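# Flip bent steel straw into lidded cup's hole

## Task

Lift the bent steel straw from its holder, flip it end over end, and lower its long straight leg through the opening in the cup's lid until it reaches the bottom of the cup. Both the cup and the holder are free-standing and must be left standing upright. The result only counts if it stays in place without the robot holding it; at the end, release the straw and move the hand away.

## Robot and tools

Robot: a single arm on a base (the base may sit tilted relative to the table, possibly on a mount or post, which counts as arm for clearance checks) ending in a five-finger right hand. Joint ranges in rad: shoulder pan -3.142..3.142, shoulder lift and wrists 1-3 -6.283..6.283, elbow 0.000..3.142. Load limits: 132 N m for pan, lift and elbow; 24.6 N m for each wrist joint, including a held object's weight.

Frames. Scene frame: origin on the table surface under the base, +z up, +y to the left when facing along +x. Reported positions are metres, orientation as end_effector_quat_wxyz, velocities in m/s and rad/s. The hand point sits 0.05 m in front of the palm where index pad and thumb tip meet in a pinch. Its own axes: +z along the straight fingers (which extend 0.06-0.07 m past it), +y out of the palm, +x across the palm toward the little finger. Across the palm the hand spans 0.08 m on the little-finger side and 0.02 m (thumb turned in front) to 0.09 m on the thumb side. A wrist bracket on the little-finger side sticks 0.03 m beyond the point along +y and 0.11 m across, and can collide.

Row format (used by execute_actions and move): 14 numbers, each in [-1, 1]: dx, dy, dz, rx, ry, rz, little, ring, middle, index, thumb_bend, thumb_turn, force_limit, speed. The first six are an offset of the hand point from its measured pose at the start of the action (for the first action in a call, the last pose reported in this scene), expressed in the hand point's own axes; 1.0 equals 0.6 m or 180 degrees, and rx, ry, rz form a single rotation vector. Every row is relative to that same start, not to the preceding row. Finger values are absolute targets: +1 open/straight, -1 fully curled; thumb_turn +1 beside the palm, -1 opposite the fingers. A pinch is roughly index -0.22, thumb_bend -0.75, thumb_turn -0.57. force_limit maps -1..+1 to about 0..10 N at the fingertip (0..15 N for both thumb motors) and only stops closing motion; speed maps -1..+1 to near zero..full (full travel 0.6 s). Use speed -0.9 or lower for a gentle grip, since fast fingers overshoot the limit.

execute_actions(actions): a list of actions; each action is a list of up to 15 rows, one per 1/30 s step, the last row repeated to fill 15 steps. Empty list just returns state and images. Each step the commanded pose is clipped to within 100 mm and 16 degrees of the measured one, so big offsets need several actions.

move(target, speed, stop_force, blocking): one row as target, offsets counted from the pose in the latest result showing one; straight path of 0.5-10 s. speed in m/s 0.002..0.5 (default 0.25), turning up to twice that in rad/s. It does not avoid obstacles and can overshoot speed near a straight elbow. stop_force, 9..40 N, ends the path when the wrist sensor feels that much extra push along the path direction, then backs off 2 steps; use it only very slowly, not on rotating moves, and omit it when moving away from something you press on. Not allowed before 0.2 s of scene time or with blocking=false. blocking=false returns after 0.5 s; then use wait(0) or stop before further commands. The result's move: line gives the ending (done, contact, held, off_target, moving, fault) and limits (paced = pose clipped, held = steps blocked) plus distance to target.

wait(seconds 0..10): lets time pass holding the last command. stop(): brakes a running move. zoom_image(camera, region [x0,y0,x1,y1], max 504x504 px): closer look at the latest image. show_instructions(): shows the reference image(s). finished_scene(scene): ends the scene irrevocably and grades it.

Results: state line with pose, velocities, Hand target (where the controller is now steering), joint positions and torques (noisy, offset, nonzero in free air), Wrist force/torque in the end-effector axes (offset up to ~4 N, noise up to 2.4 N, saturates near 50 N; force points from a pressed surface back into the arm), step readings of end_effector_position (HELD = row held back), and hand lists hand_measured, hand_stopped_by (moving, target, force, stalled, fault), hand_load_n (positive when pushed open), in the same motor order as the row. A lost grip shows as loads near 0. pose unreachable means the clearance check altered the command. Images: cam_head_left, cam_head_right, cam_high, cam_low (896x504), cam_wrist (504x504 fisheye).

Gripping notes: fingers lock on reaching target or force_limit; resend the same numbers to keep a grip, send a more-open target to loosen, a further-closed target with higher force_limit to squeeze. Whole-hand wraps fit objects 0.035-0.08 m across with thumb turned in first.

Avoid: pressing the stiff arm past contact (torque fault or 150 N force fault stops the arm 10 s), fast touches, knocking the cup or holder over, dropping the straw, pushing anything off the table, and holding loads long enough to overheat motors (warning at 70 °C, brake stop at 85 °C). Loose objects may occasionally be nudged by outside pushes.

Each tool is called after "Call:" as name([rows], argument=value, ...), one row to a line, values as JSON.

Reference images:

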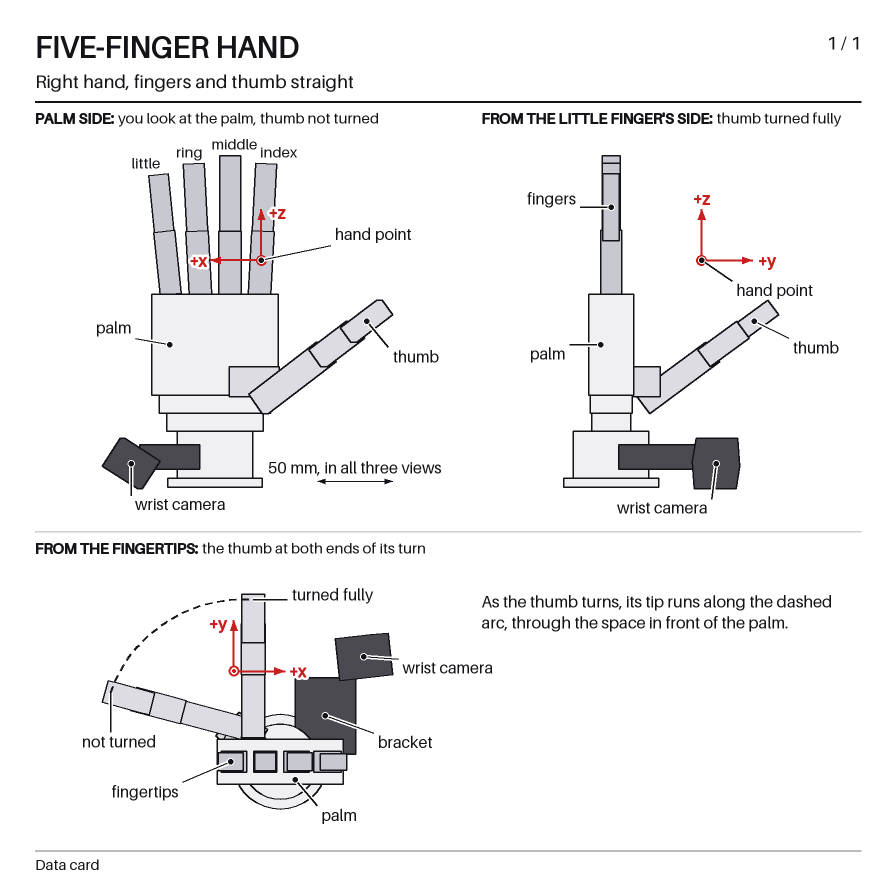

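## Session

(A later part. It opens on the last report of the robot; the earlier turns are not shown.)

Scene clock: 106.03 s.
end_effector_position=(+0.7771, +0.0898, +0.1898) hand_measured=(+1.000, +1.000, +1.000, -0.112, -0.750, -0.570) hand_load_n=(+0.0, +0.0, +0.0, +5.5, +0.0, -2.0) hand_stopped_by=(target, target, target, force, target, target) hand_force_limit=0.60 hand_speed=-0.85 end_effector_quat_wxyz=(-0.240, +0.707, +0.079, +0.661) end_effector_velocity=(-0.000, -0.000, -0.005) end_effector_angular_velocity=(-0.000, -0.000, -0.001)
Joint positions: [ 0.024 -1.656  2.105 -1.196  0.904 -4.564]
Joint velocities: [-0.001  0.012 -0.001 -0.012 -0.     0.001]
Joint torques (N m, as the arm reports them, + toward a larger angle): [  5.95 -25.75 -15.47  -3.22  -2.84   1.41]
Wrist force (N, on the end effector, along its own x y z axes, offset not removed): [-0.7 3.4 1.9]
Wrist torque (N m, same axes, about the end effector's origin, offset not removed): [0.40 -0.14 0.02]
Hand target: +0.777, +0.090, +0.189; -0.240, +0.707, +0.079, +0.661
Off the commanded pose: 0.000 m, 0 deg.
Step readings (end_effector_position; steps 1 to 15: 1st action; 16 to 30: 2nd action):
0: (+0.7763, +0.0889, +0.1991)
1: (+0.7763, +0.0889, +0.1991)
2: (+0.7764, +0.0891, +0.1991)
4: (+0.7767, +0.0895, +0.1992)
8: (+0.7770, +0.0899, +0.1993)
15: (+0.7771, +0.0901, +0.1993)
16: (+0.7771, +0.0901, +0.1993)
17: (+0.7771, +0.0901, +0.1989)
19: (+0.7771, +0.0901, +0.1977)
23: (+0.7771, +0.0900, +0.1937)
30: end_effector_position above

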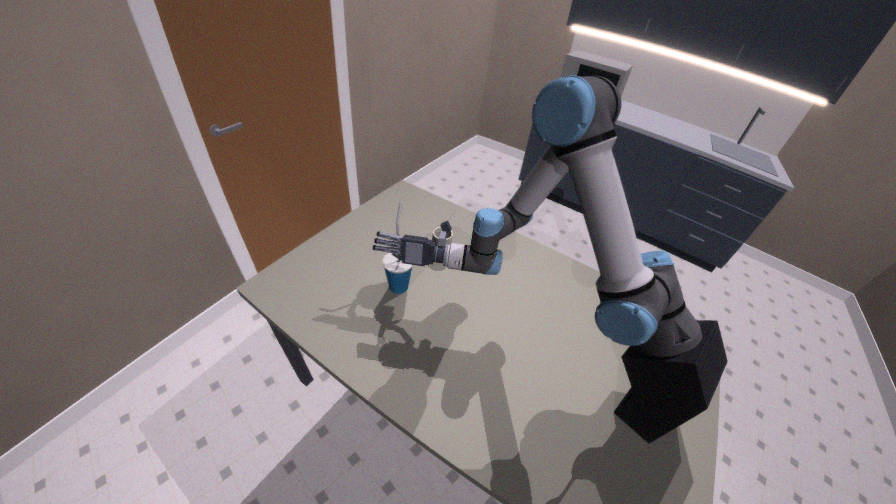

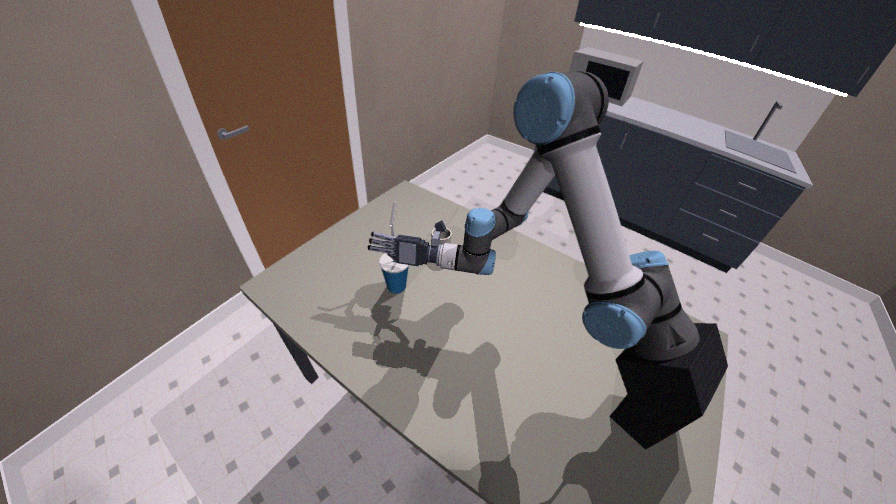

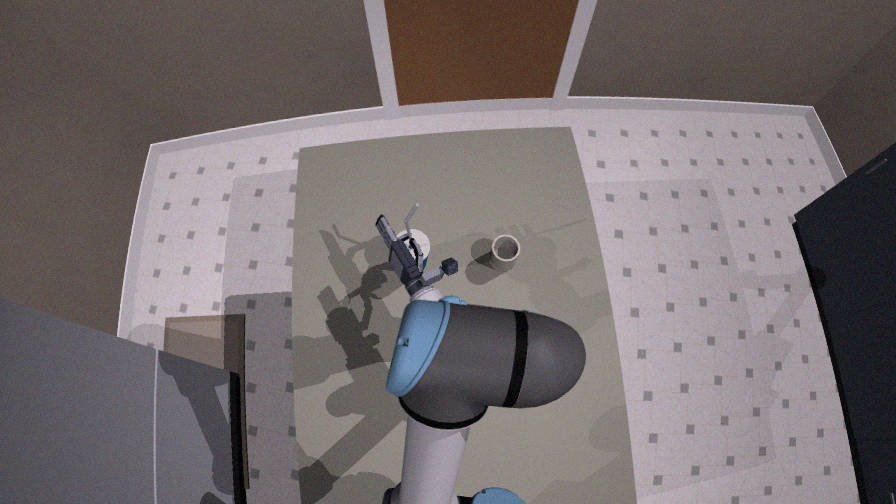

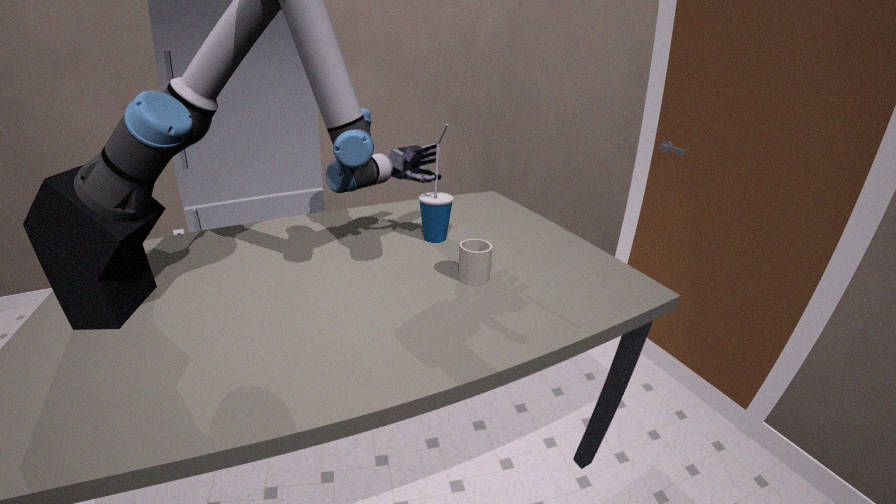

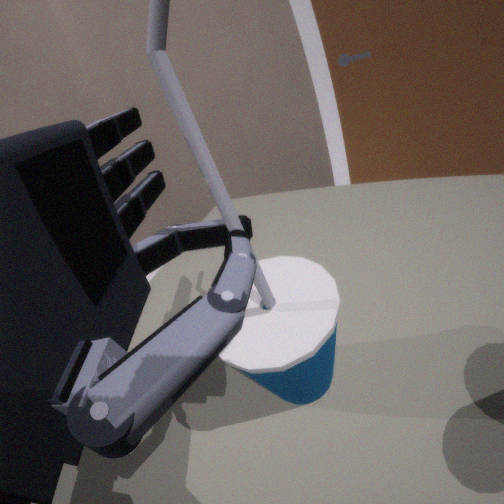

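Call:
execute_actions([
  [[0,-0.006,0.0025,0,0,0,1,1,1,-0.4,-0.75,-0.57,0.6,-0.85]],
])

Call:
zoom_image(camera="cam_wrist", region=[200,230,340,370])

Call:
zoom_image(camera="cam_low", region=[405,160,465,220])

Scene clock: 110.00 s.
end_effector_position=(+0.7769, +0.0936, +0.1906) hand_measured=(+1.000, +1.000, +1.000, -0.112, -0.750, -0.570) hand_load_n=(+0.0, +0.0, +0.0, +5.5, +0.0, -2.0) hand_stopped_by=(target, target, target, force, target, target) hand_force_limit=0.60 hand_speed=-0.85 end_effector_quat_wxyz=(-0.240, +0.707, +0.079, +0.661) end_effector_velocity=(-0.000, +0.000, +0.000) end_effector_angular_velocity=(-0.000, -0.000, -0.001)
Joint positions: [ 0.034 -1.655  2.104 -1.191  0.911 -4.572]
Joint velocities: [ 0.001 -0.     0.     0.001  0.002 -0.001]
Joint torques (N m, as the arm reports them, + toward a larger angle): [ 19.45 -24.06 -16.65   0.79   2.5   -1.38]
Wrist force (N, on the end effector, along its own x y z axes, offset not removed): [-1.9 0.5 2.6]
Wrist torque (N m, same axes, about the end effector's origin, offset not removed): [-0.07 0.41 0.00]
Hand target: +0.777, +0.094, +0.191; -0.240, +0.707, +0.079, +0.661
Off the commanded pose: 0.000 m, 0 deg.
Step readings (end_effector_position):
0: (+0.7772, +0.0898, +0.1894)
1: (+0.7772, +0.0898, +0.1894)
2: (+0.7771, +0.0903, +0.1896)
4: (+0.7771, +0.0917, +0.1900)
8: (+0.7770, +0.0931, +0.1905)
15: end_effector_position above

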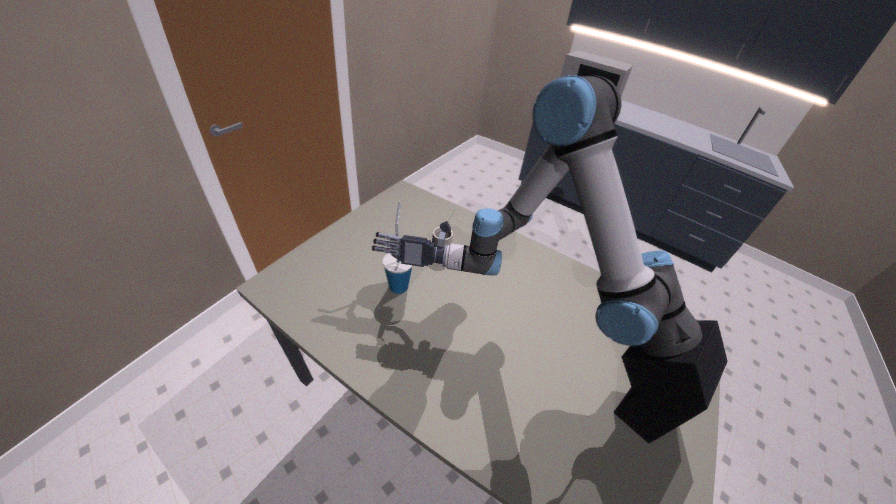

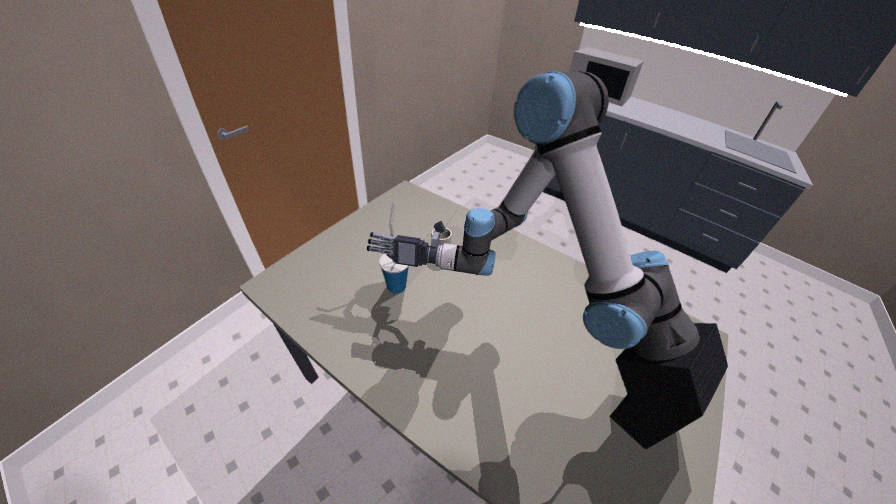

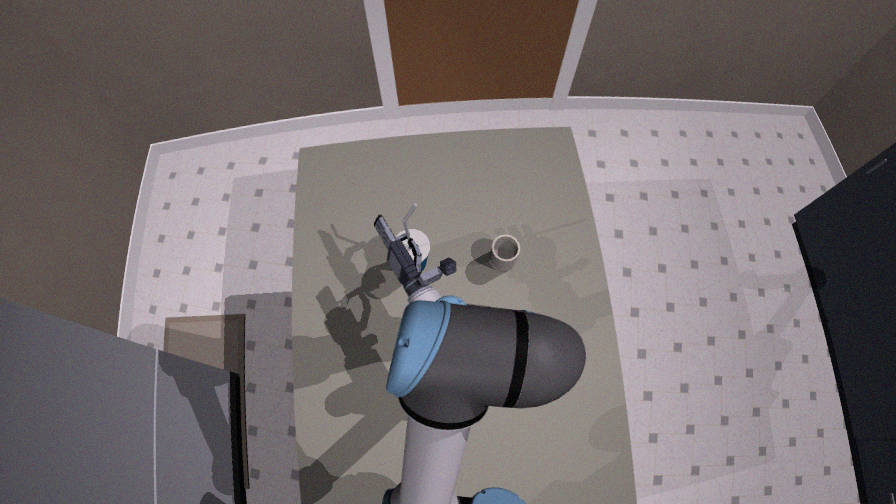

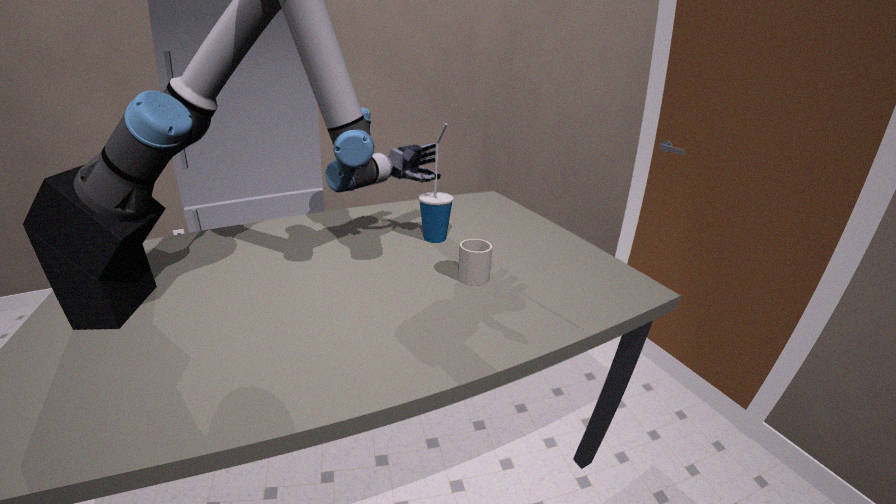

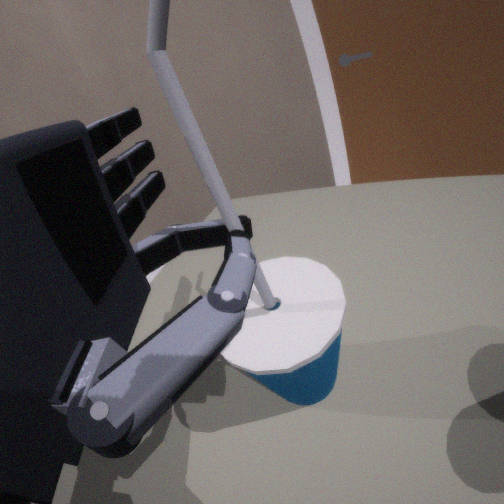

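Region (200, 230, 340, 370) of cam_wrist's 504x504 image, scaled by 3.600, with more detail than that image has.

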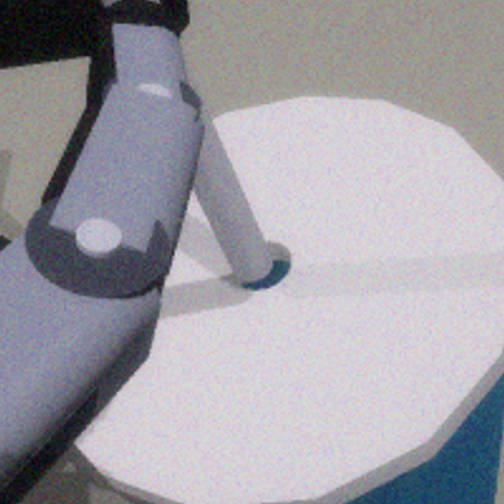

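Region (405, 160, 465, 220) of cam_low's 896x504 image, scaled by 8.400, with more detail than that image has.

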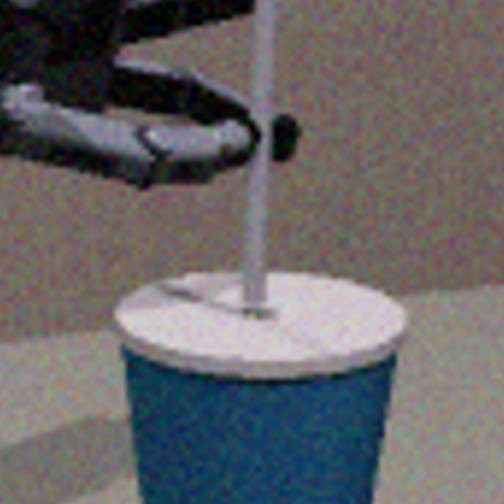

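Call:
execute_actions([
  [[0,0.0015,0.0035,0,0,0,1,1,1,-0.4,-0.75,-0.57,0.6,-0.85]],
  [[-0.004,0.001,0,0,0,0,1,1,1,-0.4,-0.75,-0.57,0.6,-0.85],[-0.004,0.001,0,0,0,0,1,1,1,-0.4,-0.75,-0.57,0.6,-0.85],[-0.008,0.002,0,0,0,0,1,1,1,-0.4,-0.75,-0.57,0.6,-0.85],[-0.008,0.002,0,0,0,0,1,1,1,-0.4,-0.75,-0.57,0.6,-0.85],[-0.012,0.003,0,0,0,0,1,1,1,-0.4,-0.75,-0.57,0.6,-0.85]],
])

Call:
zoom_image(camera="cam_wrist", region=[200,230,340,370])

Scene clock: 114.67 s.
end_effector_position=(+0.7791, +0.0936, +0.1832) hand_measured=(+1.000, +1.000, +1.000, -0.112, -0.750, -0.570) hand_load_n=(+0.0, +0.0, +0.0, +5.5, +0.0, -2.0) hand_stopped_by=(target, target, target, force, target, target) hand_force_limit=0.60 hand_speed=-0.85 end_effector_quat_wxyz=(-0.240, +0.707, +0.079, +0.661) end_effector_velocity=(+0.000, +0.000, -0.002) end_effector_angular_velocity=(+0.000, -0.000, +0.000)
Joint positions: [ 0.034 -1.634  2.095 -1.203  0.911 -4.572]
Joint velocities: [-0.     0.006 -0.001 -0.005 -0.001  0.   ]
Joint torques (N m, as the arm reports them, + toward a larger angle): [  7.05 -25.29 -16.    -3.56  -2.98   1.24]
Wrist force (N, on the end effector, along its own x y z axes, offset not removed): [2.0 0.6 -1.8]
Wrist torque (N m, same axes, about the end effector's origin, offset not removed): [0.21 -0.22 0.20]
Hand target: +0.779, +0.094, +0.183; -0.240, +0.707, +0.079, +0.661
Off the commanded pose: 0.000 m, 0 deg.
Step readings (end_effector_position; steps 1 to 15: 1st action; 16 to 30: 2nd action):
0: (+0.7769, +0.0936, +0.1906)
1: (+0.7769, +0.0936, +0.1906)
2: (+0.7772, +0.0936, +0.1906)
4: (+0.7781, +0.0937, +0.1905)
8: (+0.7789, +0.0937, +0.1904)
15: (+0.7792, +0.0937, +0.1904)
16: (+0.7792, +0.0937, +0.1904)
17: (+0.7791, +0.0938, +0.1900)
19: (+0.7791, +0.0937, +0.1888)
23: (+0.7791, +0.0937, +0.1851)
30: end_effector_position above

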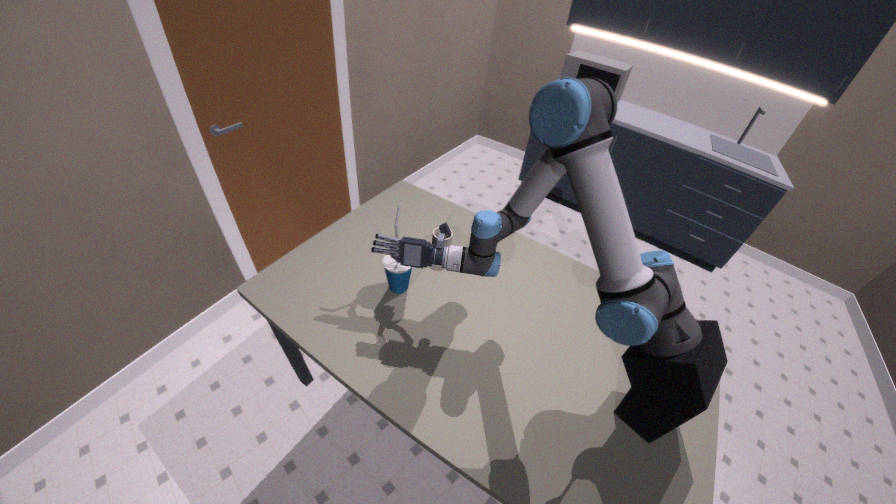

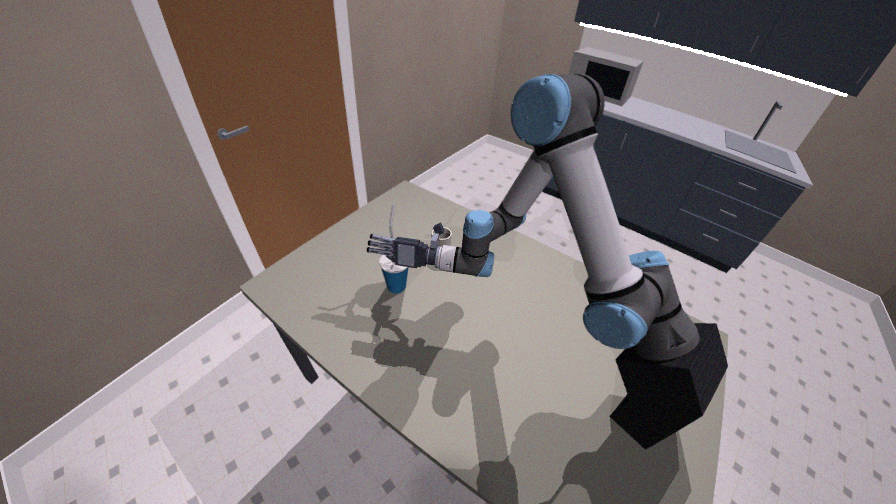

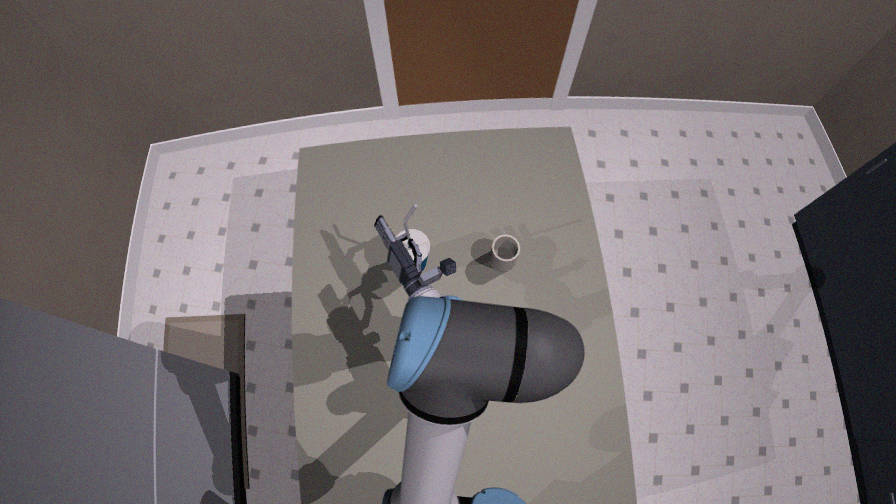

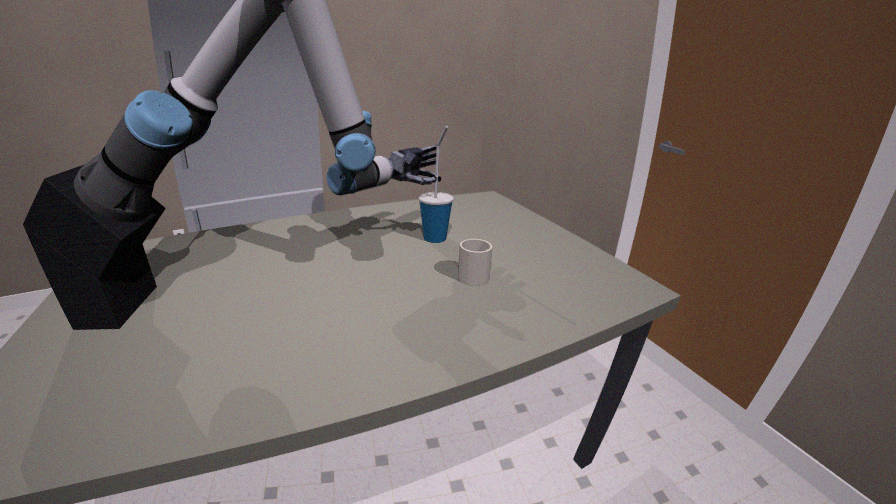

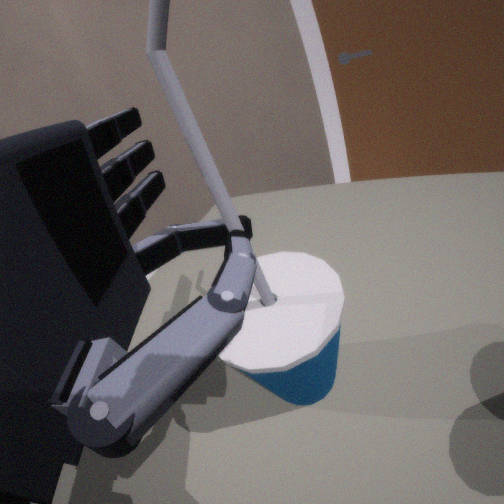

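Region (200, 230, 340, 370) of cam_wrist's 504x504 image, scaled by 3.600, with more detail than that image has.

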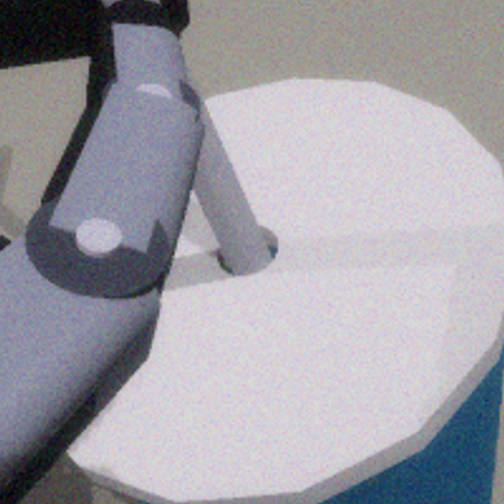

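Call:
move(target=[-0.04,0.0107,0.001,0,0,0,1,1,1,-0.4,-0.75,-0.57,0.6,-0.85], speed=0.03)

Call:
move(target=[0,0,0,0,0,0,1,1,1,0.0,-0.75,-0.57,0.6,-0.93])

Call:
zoom_image(camera="cam_low", region=[380,120,500,250])

Scene clock: 119.20 s.
end_effector_position=(+0.7796, +0.0933, +0.1585) hand_measured=(+1.000, +1.000, +1.000, -0.112, -0.750, -0.570) hand_load_n=(+0.0, +0.0, +0.0, +5.5, +0.0, -2.0) hand_stopped_by=(target, target, target, force, target, target) hand_force_limit=0.60 hand_speed=-0.85 end_effector_quat_wxyz=(-0.240, +0.707, +0.079, +0.661) end_effector_velocity=(-0.000, +0.000, -0.002) end_effector_angular_velocity=(+0.000, +0.000, +0.000)
Joint positions: [ 0.029 -1.571  2.083 -1.256  0.907 -4.568]
Joint velocities: [-0.     0.006 -0.    -0.006 -0.     0.001]
Joint torques (N m, as the arm reports them, + toward a larger angle): [  6.34 -24.82 -14.76  -3.53  -3.     1.47]
Wrist force (N, on the end effector, along its own x y z axes, offset not removed): [1.1 -4.3 -0.3]
Wrist torque (N m, same axes, about the end effector's origin, offset not removed): [-0.54 -0.46 -0.17]
Hand target: +0.780, +0.093, +0.158; -0.240, +0.707, +0.079, +0.661
Off the commanded pose: 0.000 m, 0 deg.
move: done

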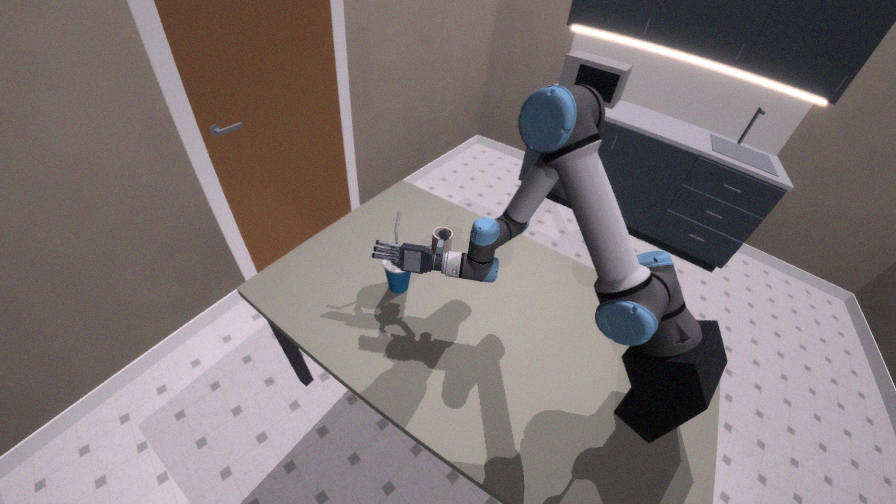

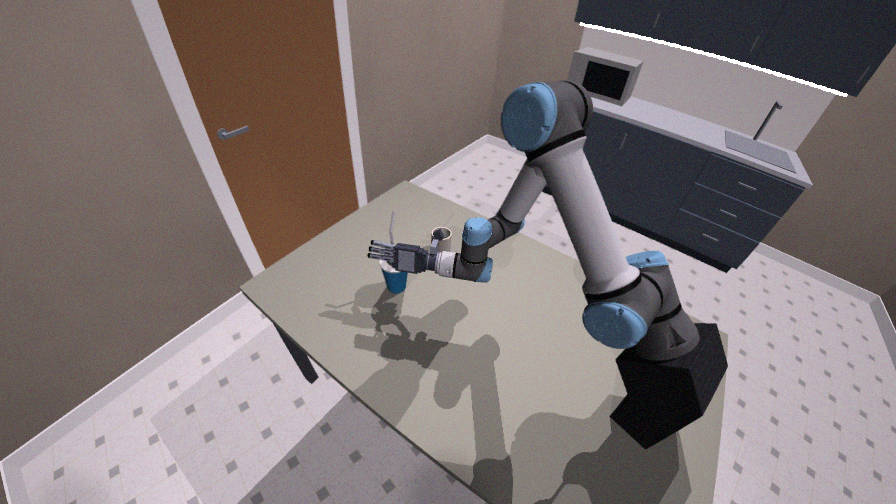

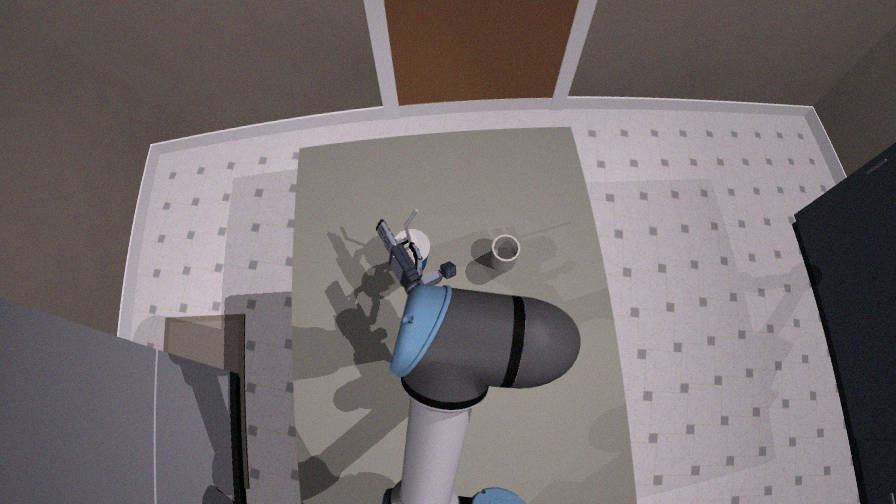

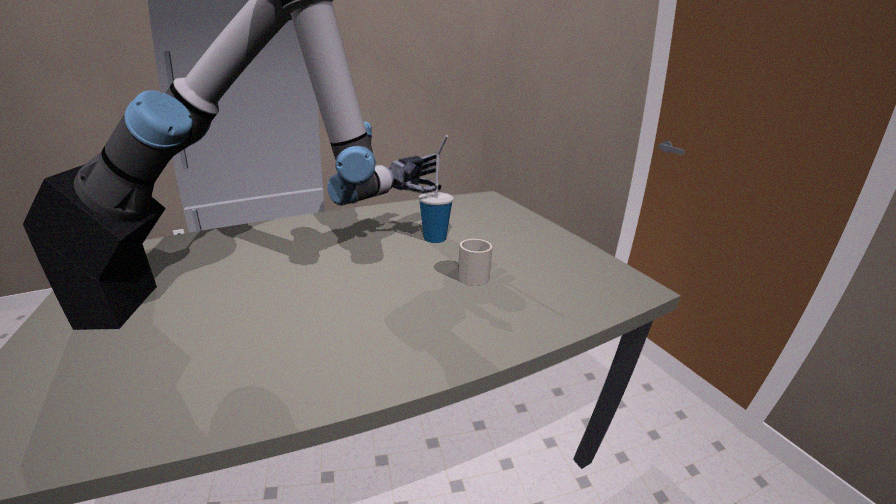

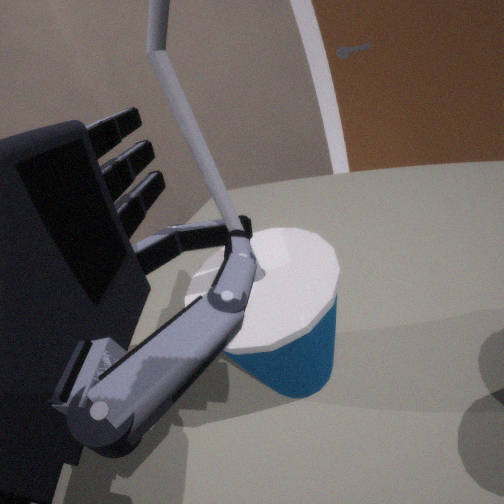

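Scene clock: 120.43 s.
end_effector_position=(+0.7797, +0.0933, +0.1586) hand_measured=(+1.000, +1.000, +1.000, +0.000, -0.750, -0.570) hand_load_n=(+0.0, +0.0, +0.0, +0.0, +0.0, +0.0) hand_stopped_by=(target, target, target, target, target, target) hand_force_limit=0.60 hand_speed=-0.93 end_effector_quat_wxyz=(-0.240, +0.707, +0.079, +0.661) end_effector_velocity=(-0.001, -0.000, -0.001) end_effector_angular_velocity=(+0.000, +0.003, -0.001)
Joint positions: [ 0.029 -1.571  2.083 -1.256  0.907 -4.568]
Joint velocities: [ 0.     0.002  0.     0.     0.002 -0.   ]
Joint torques (N m, as the arm reports them, + toward a larger angle): [ 11.26 -53.61  -1.96   0.79  -1.83   0.12]
Wrist force (N, on the end effector, along its own x y z axes, offset not removed): [1.7 -0.2 -0.6]
Wrist torque (N m, same axes, about the end effector's origin, offset not removed): [-0.05 -0.36 0.04]
Hand target: +0.780, +0.093, +0.159; -0.240, +0.707, +0.079, +0.661
Off the commanded pose: 0.000 m, 0 deg.
move: done

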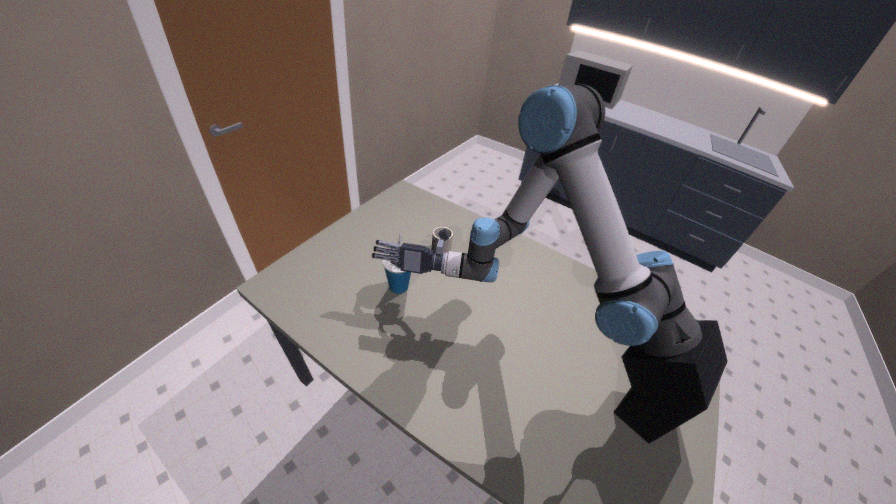

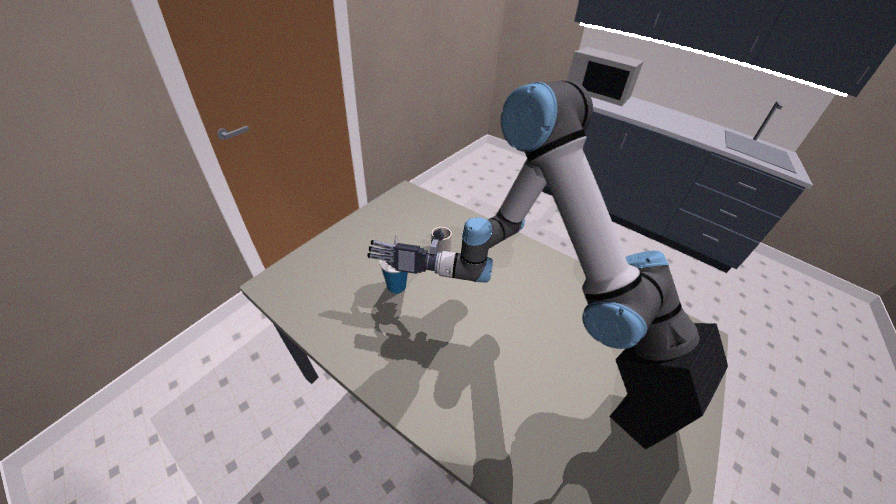

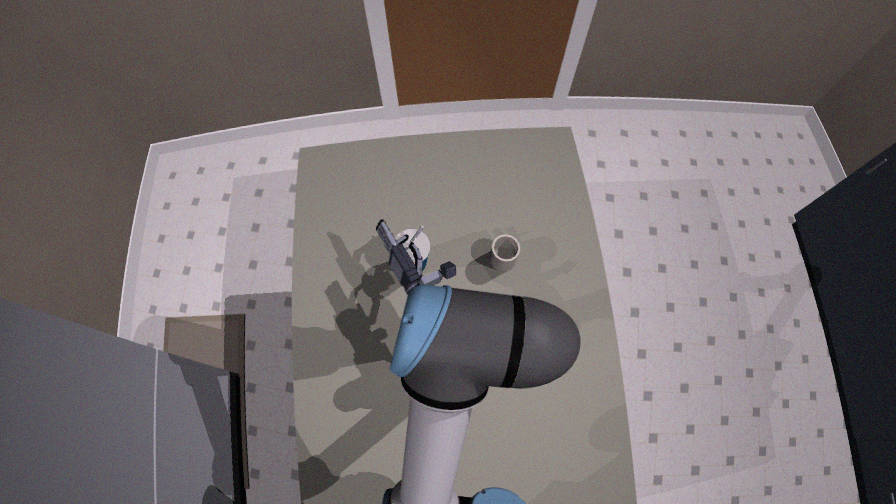

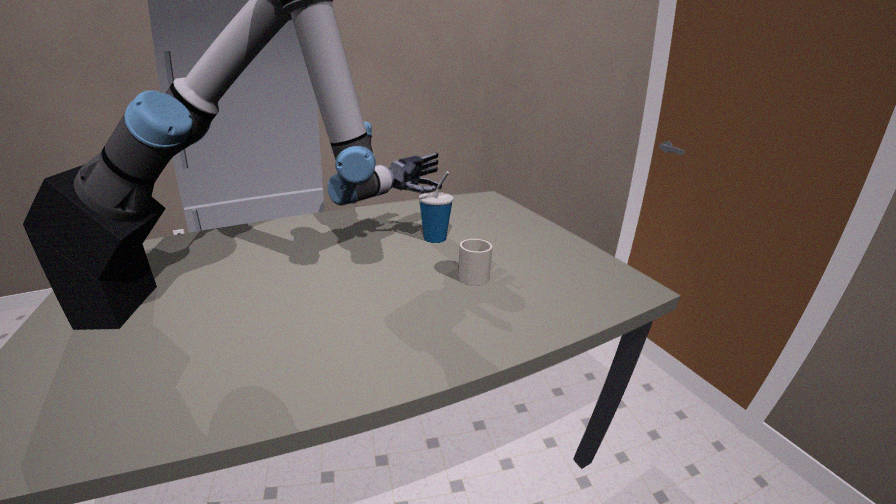

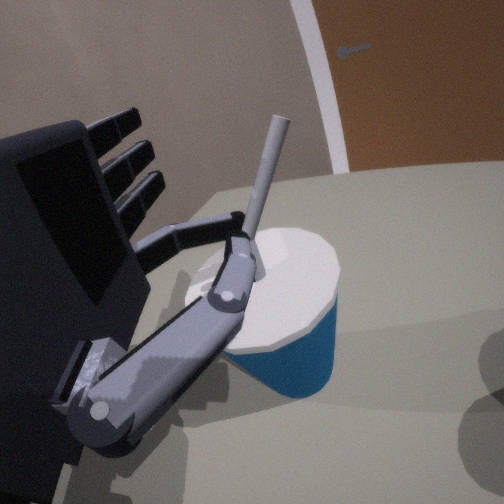

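Region (380, 120, 500, 250) of cam_low's 896x504 image, scaled by 3.877, with more detail than that image has; it fills the left 465 columns of this view, and the rest is white.

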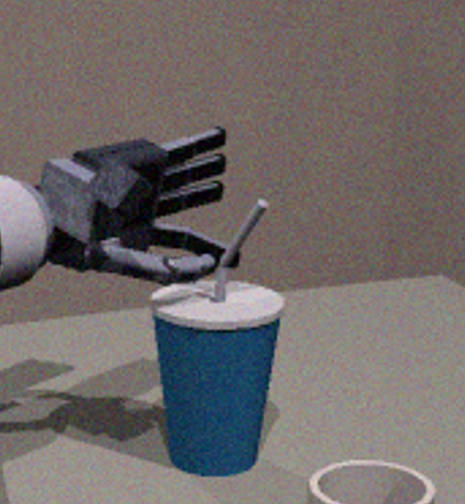

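Dropped in. Retreat away along -y.

Call:
move(target=[0,-0.18,-0.03,0,0,0,1,1,1,1,-0.75,-0.57,0.6,1], speed=0.12)

Scene clock: 123.63 s.
end_effector_position=(+0.7174, +0.1794, +0.1841) hand_measured=(+1.000, +1.000, +1.000, +1.000, -0.750, -0.570) hand_load_n=(+0.0, +0.0, +0.0, +0.0, +0.0, +0.0) hand_stopped_by=(target, target, target, target, target, target) hand_force_limit=0.60 hand_speed=1.00 end_effector_quat_wxyz=(-0.240, +0.707, +0.079, +0.661) end_effector_velocity=(-0.001, +0.002, -0.000) end_effector_angular_velocity=(-0.000, +0.000, -0.001)
Joint positions: [ 0.233 -1.581  2.205 -1.281  1.063 -4.726]
Joint velocities: [ 0.005  0.002  0.001 -0.001  0.005 -0.004]
Joint torques (N m, as the arm reports them, + toward a larger angle): [ 19.31 -19.8    3.61  -3.31   2.09  -1.18]
Wrist force (N, on the end effector, along its own x y z axes, offset not removed): [-0.1 0.9 -1.3]
Wrist torque (N m, same axes, about the end effector's origin, offset not removed): [0.24 0.11 0.16]
Hand target: +0.717, +0.180, +0.184; -0.240, +0.707, +0.079, +0.661
Off the commanded pose: 0.000 m, 0 deg.
move: done

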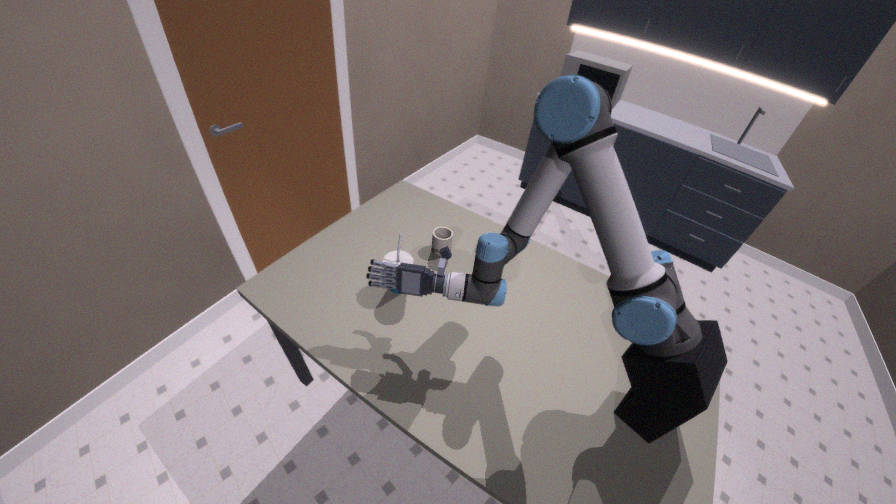

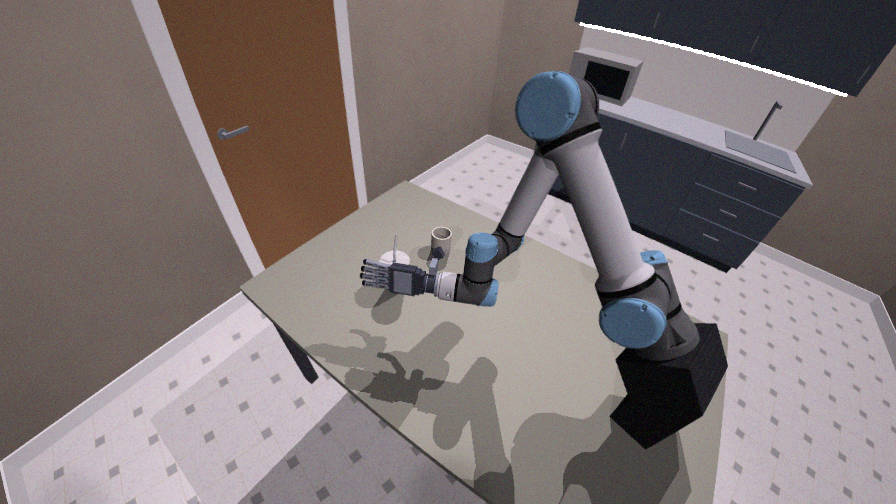

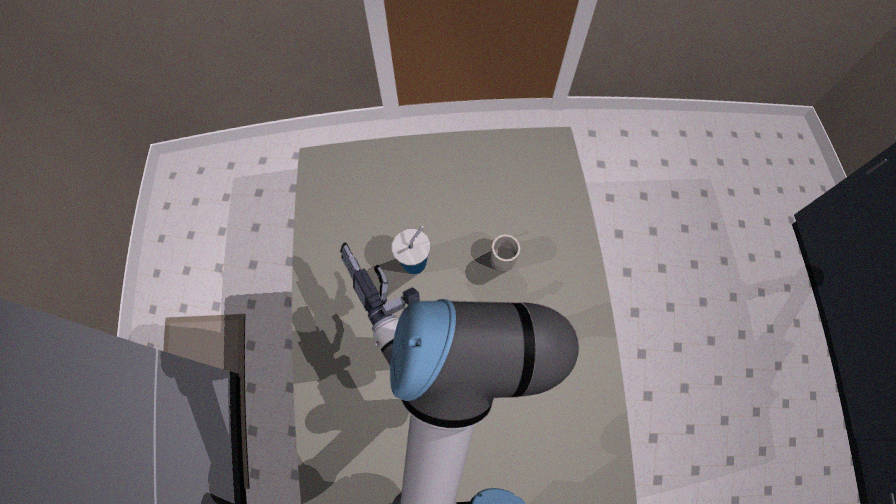

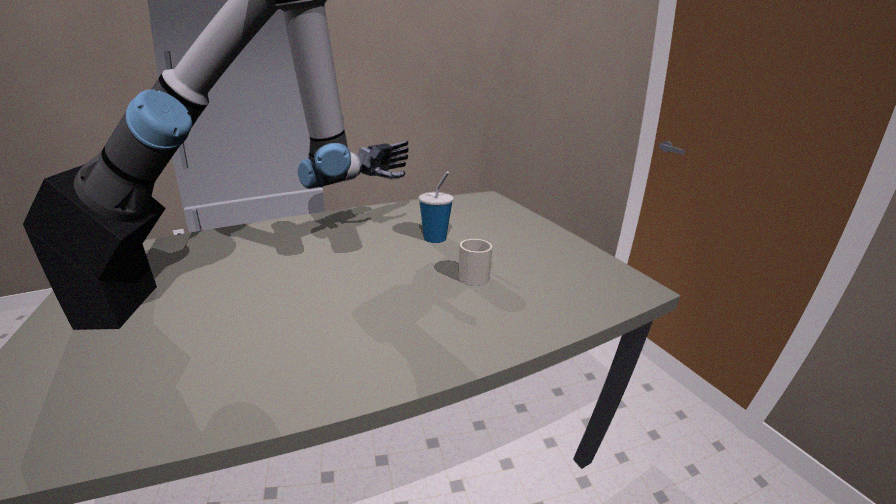

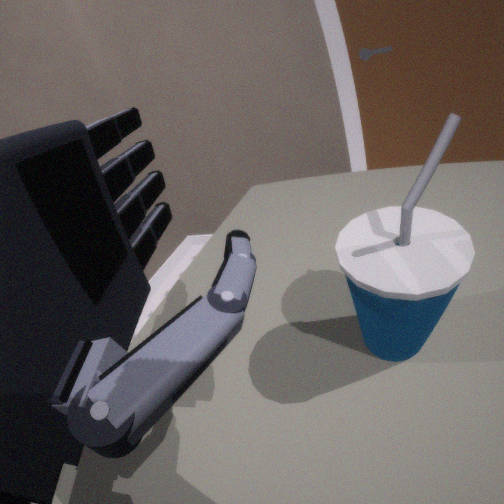

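Call:
finished_scene(scene=1)

The scene is finished: the task was done.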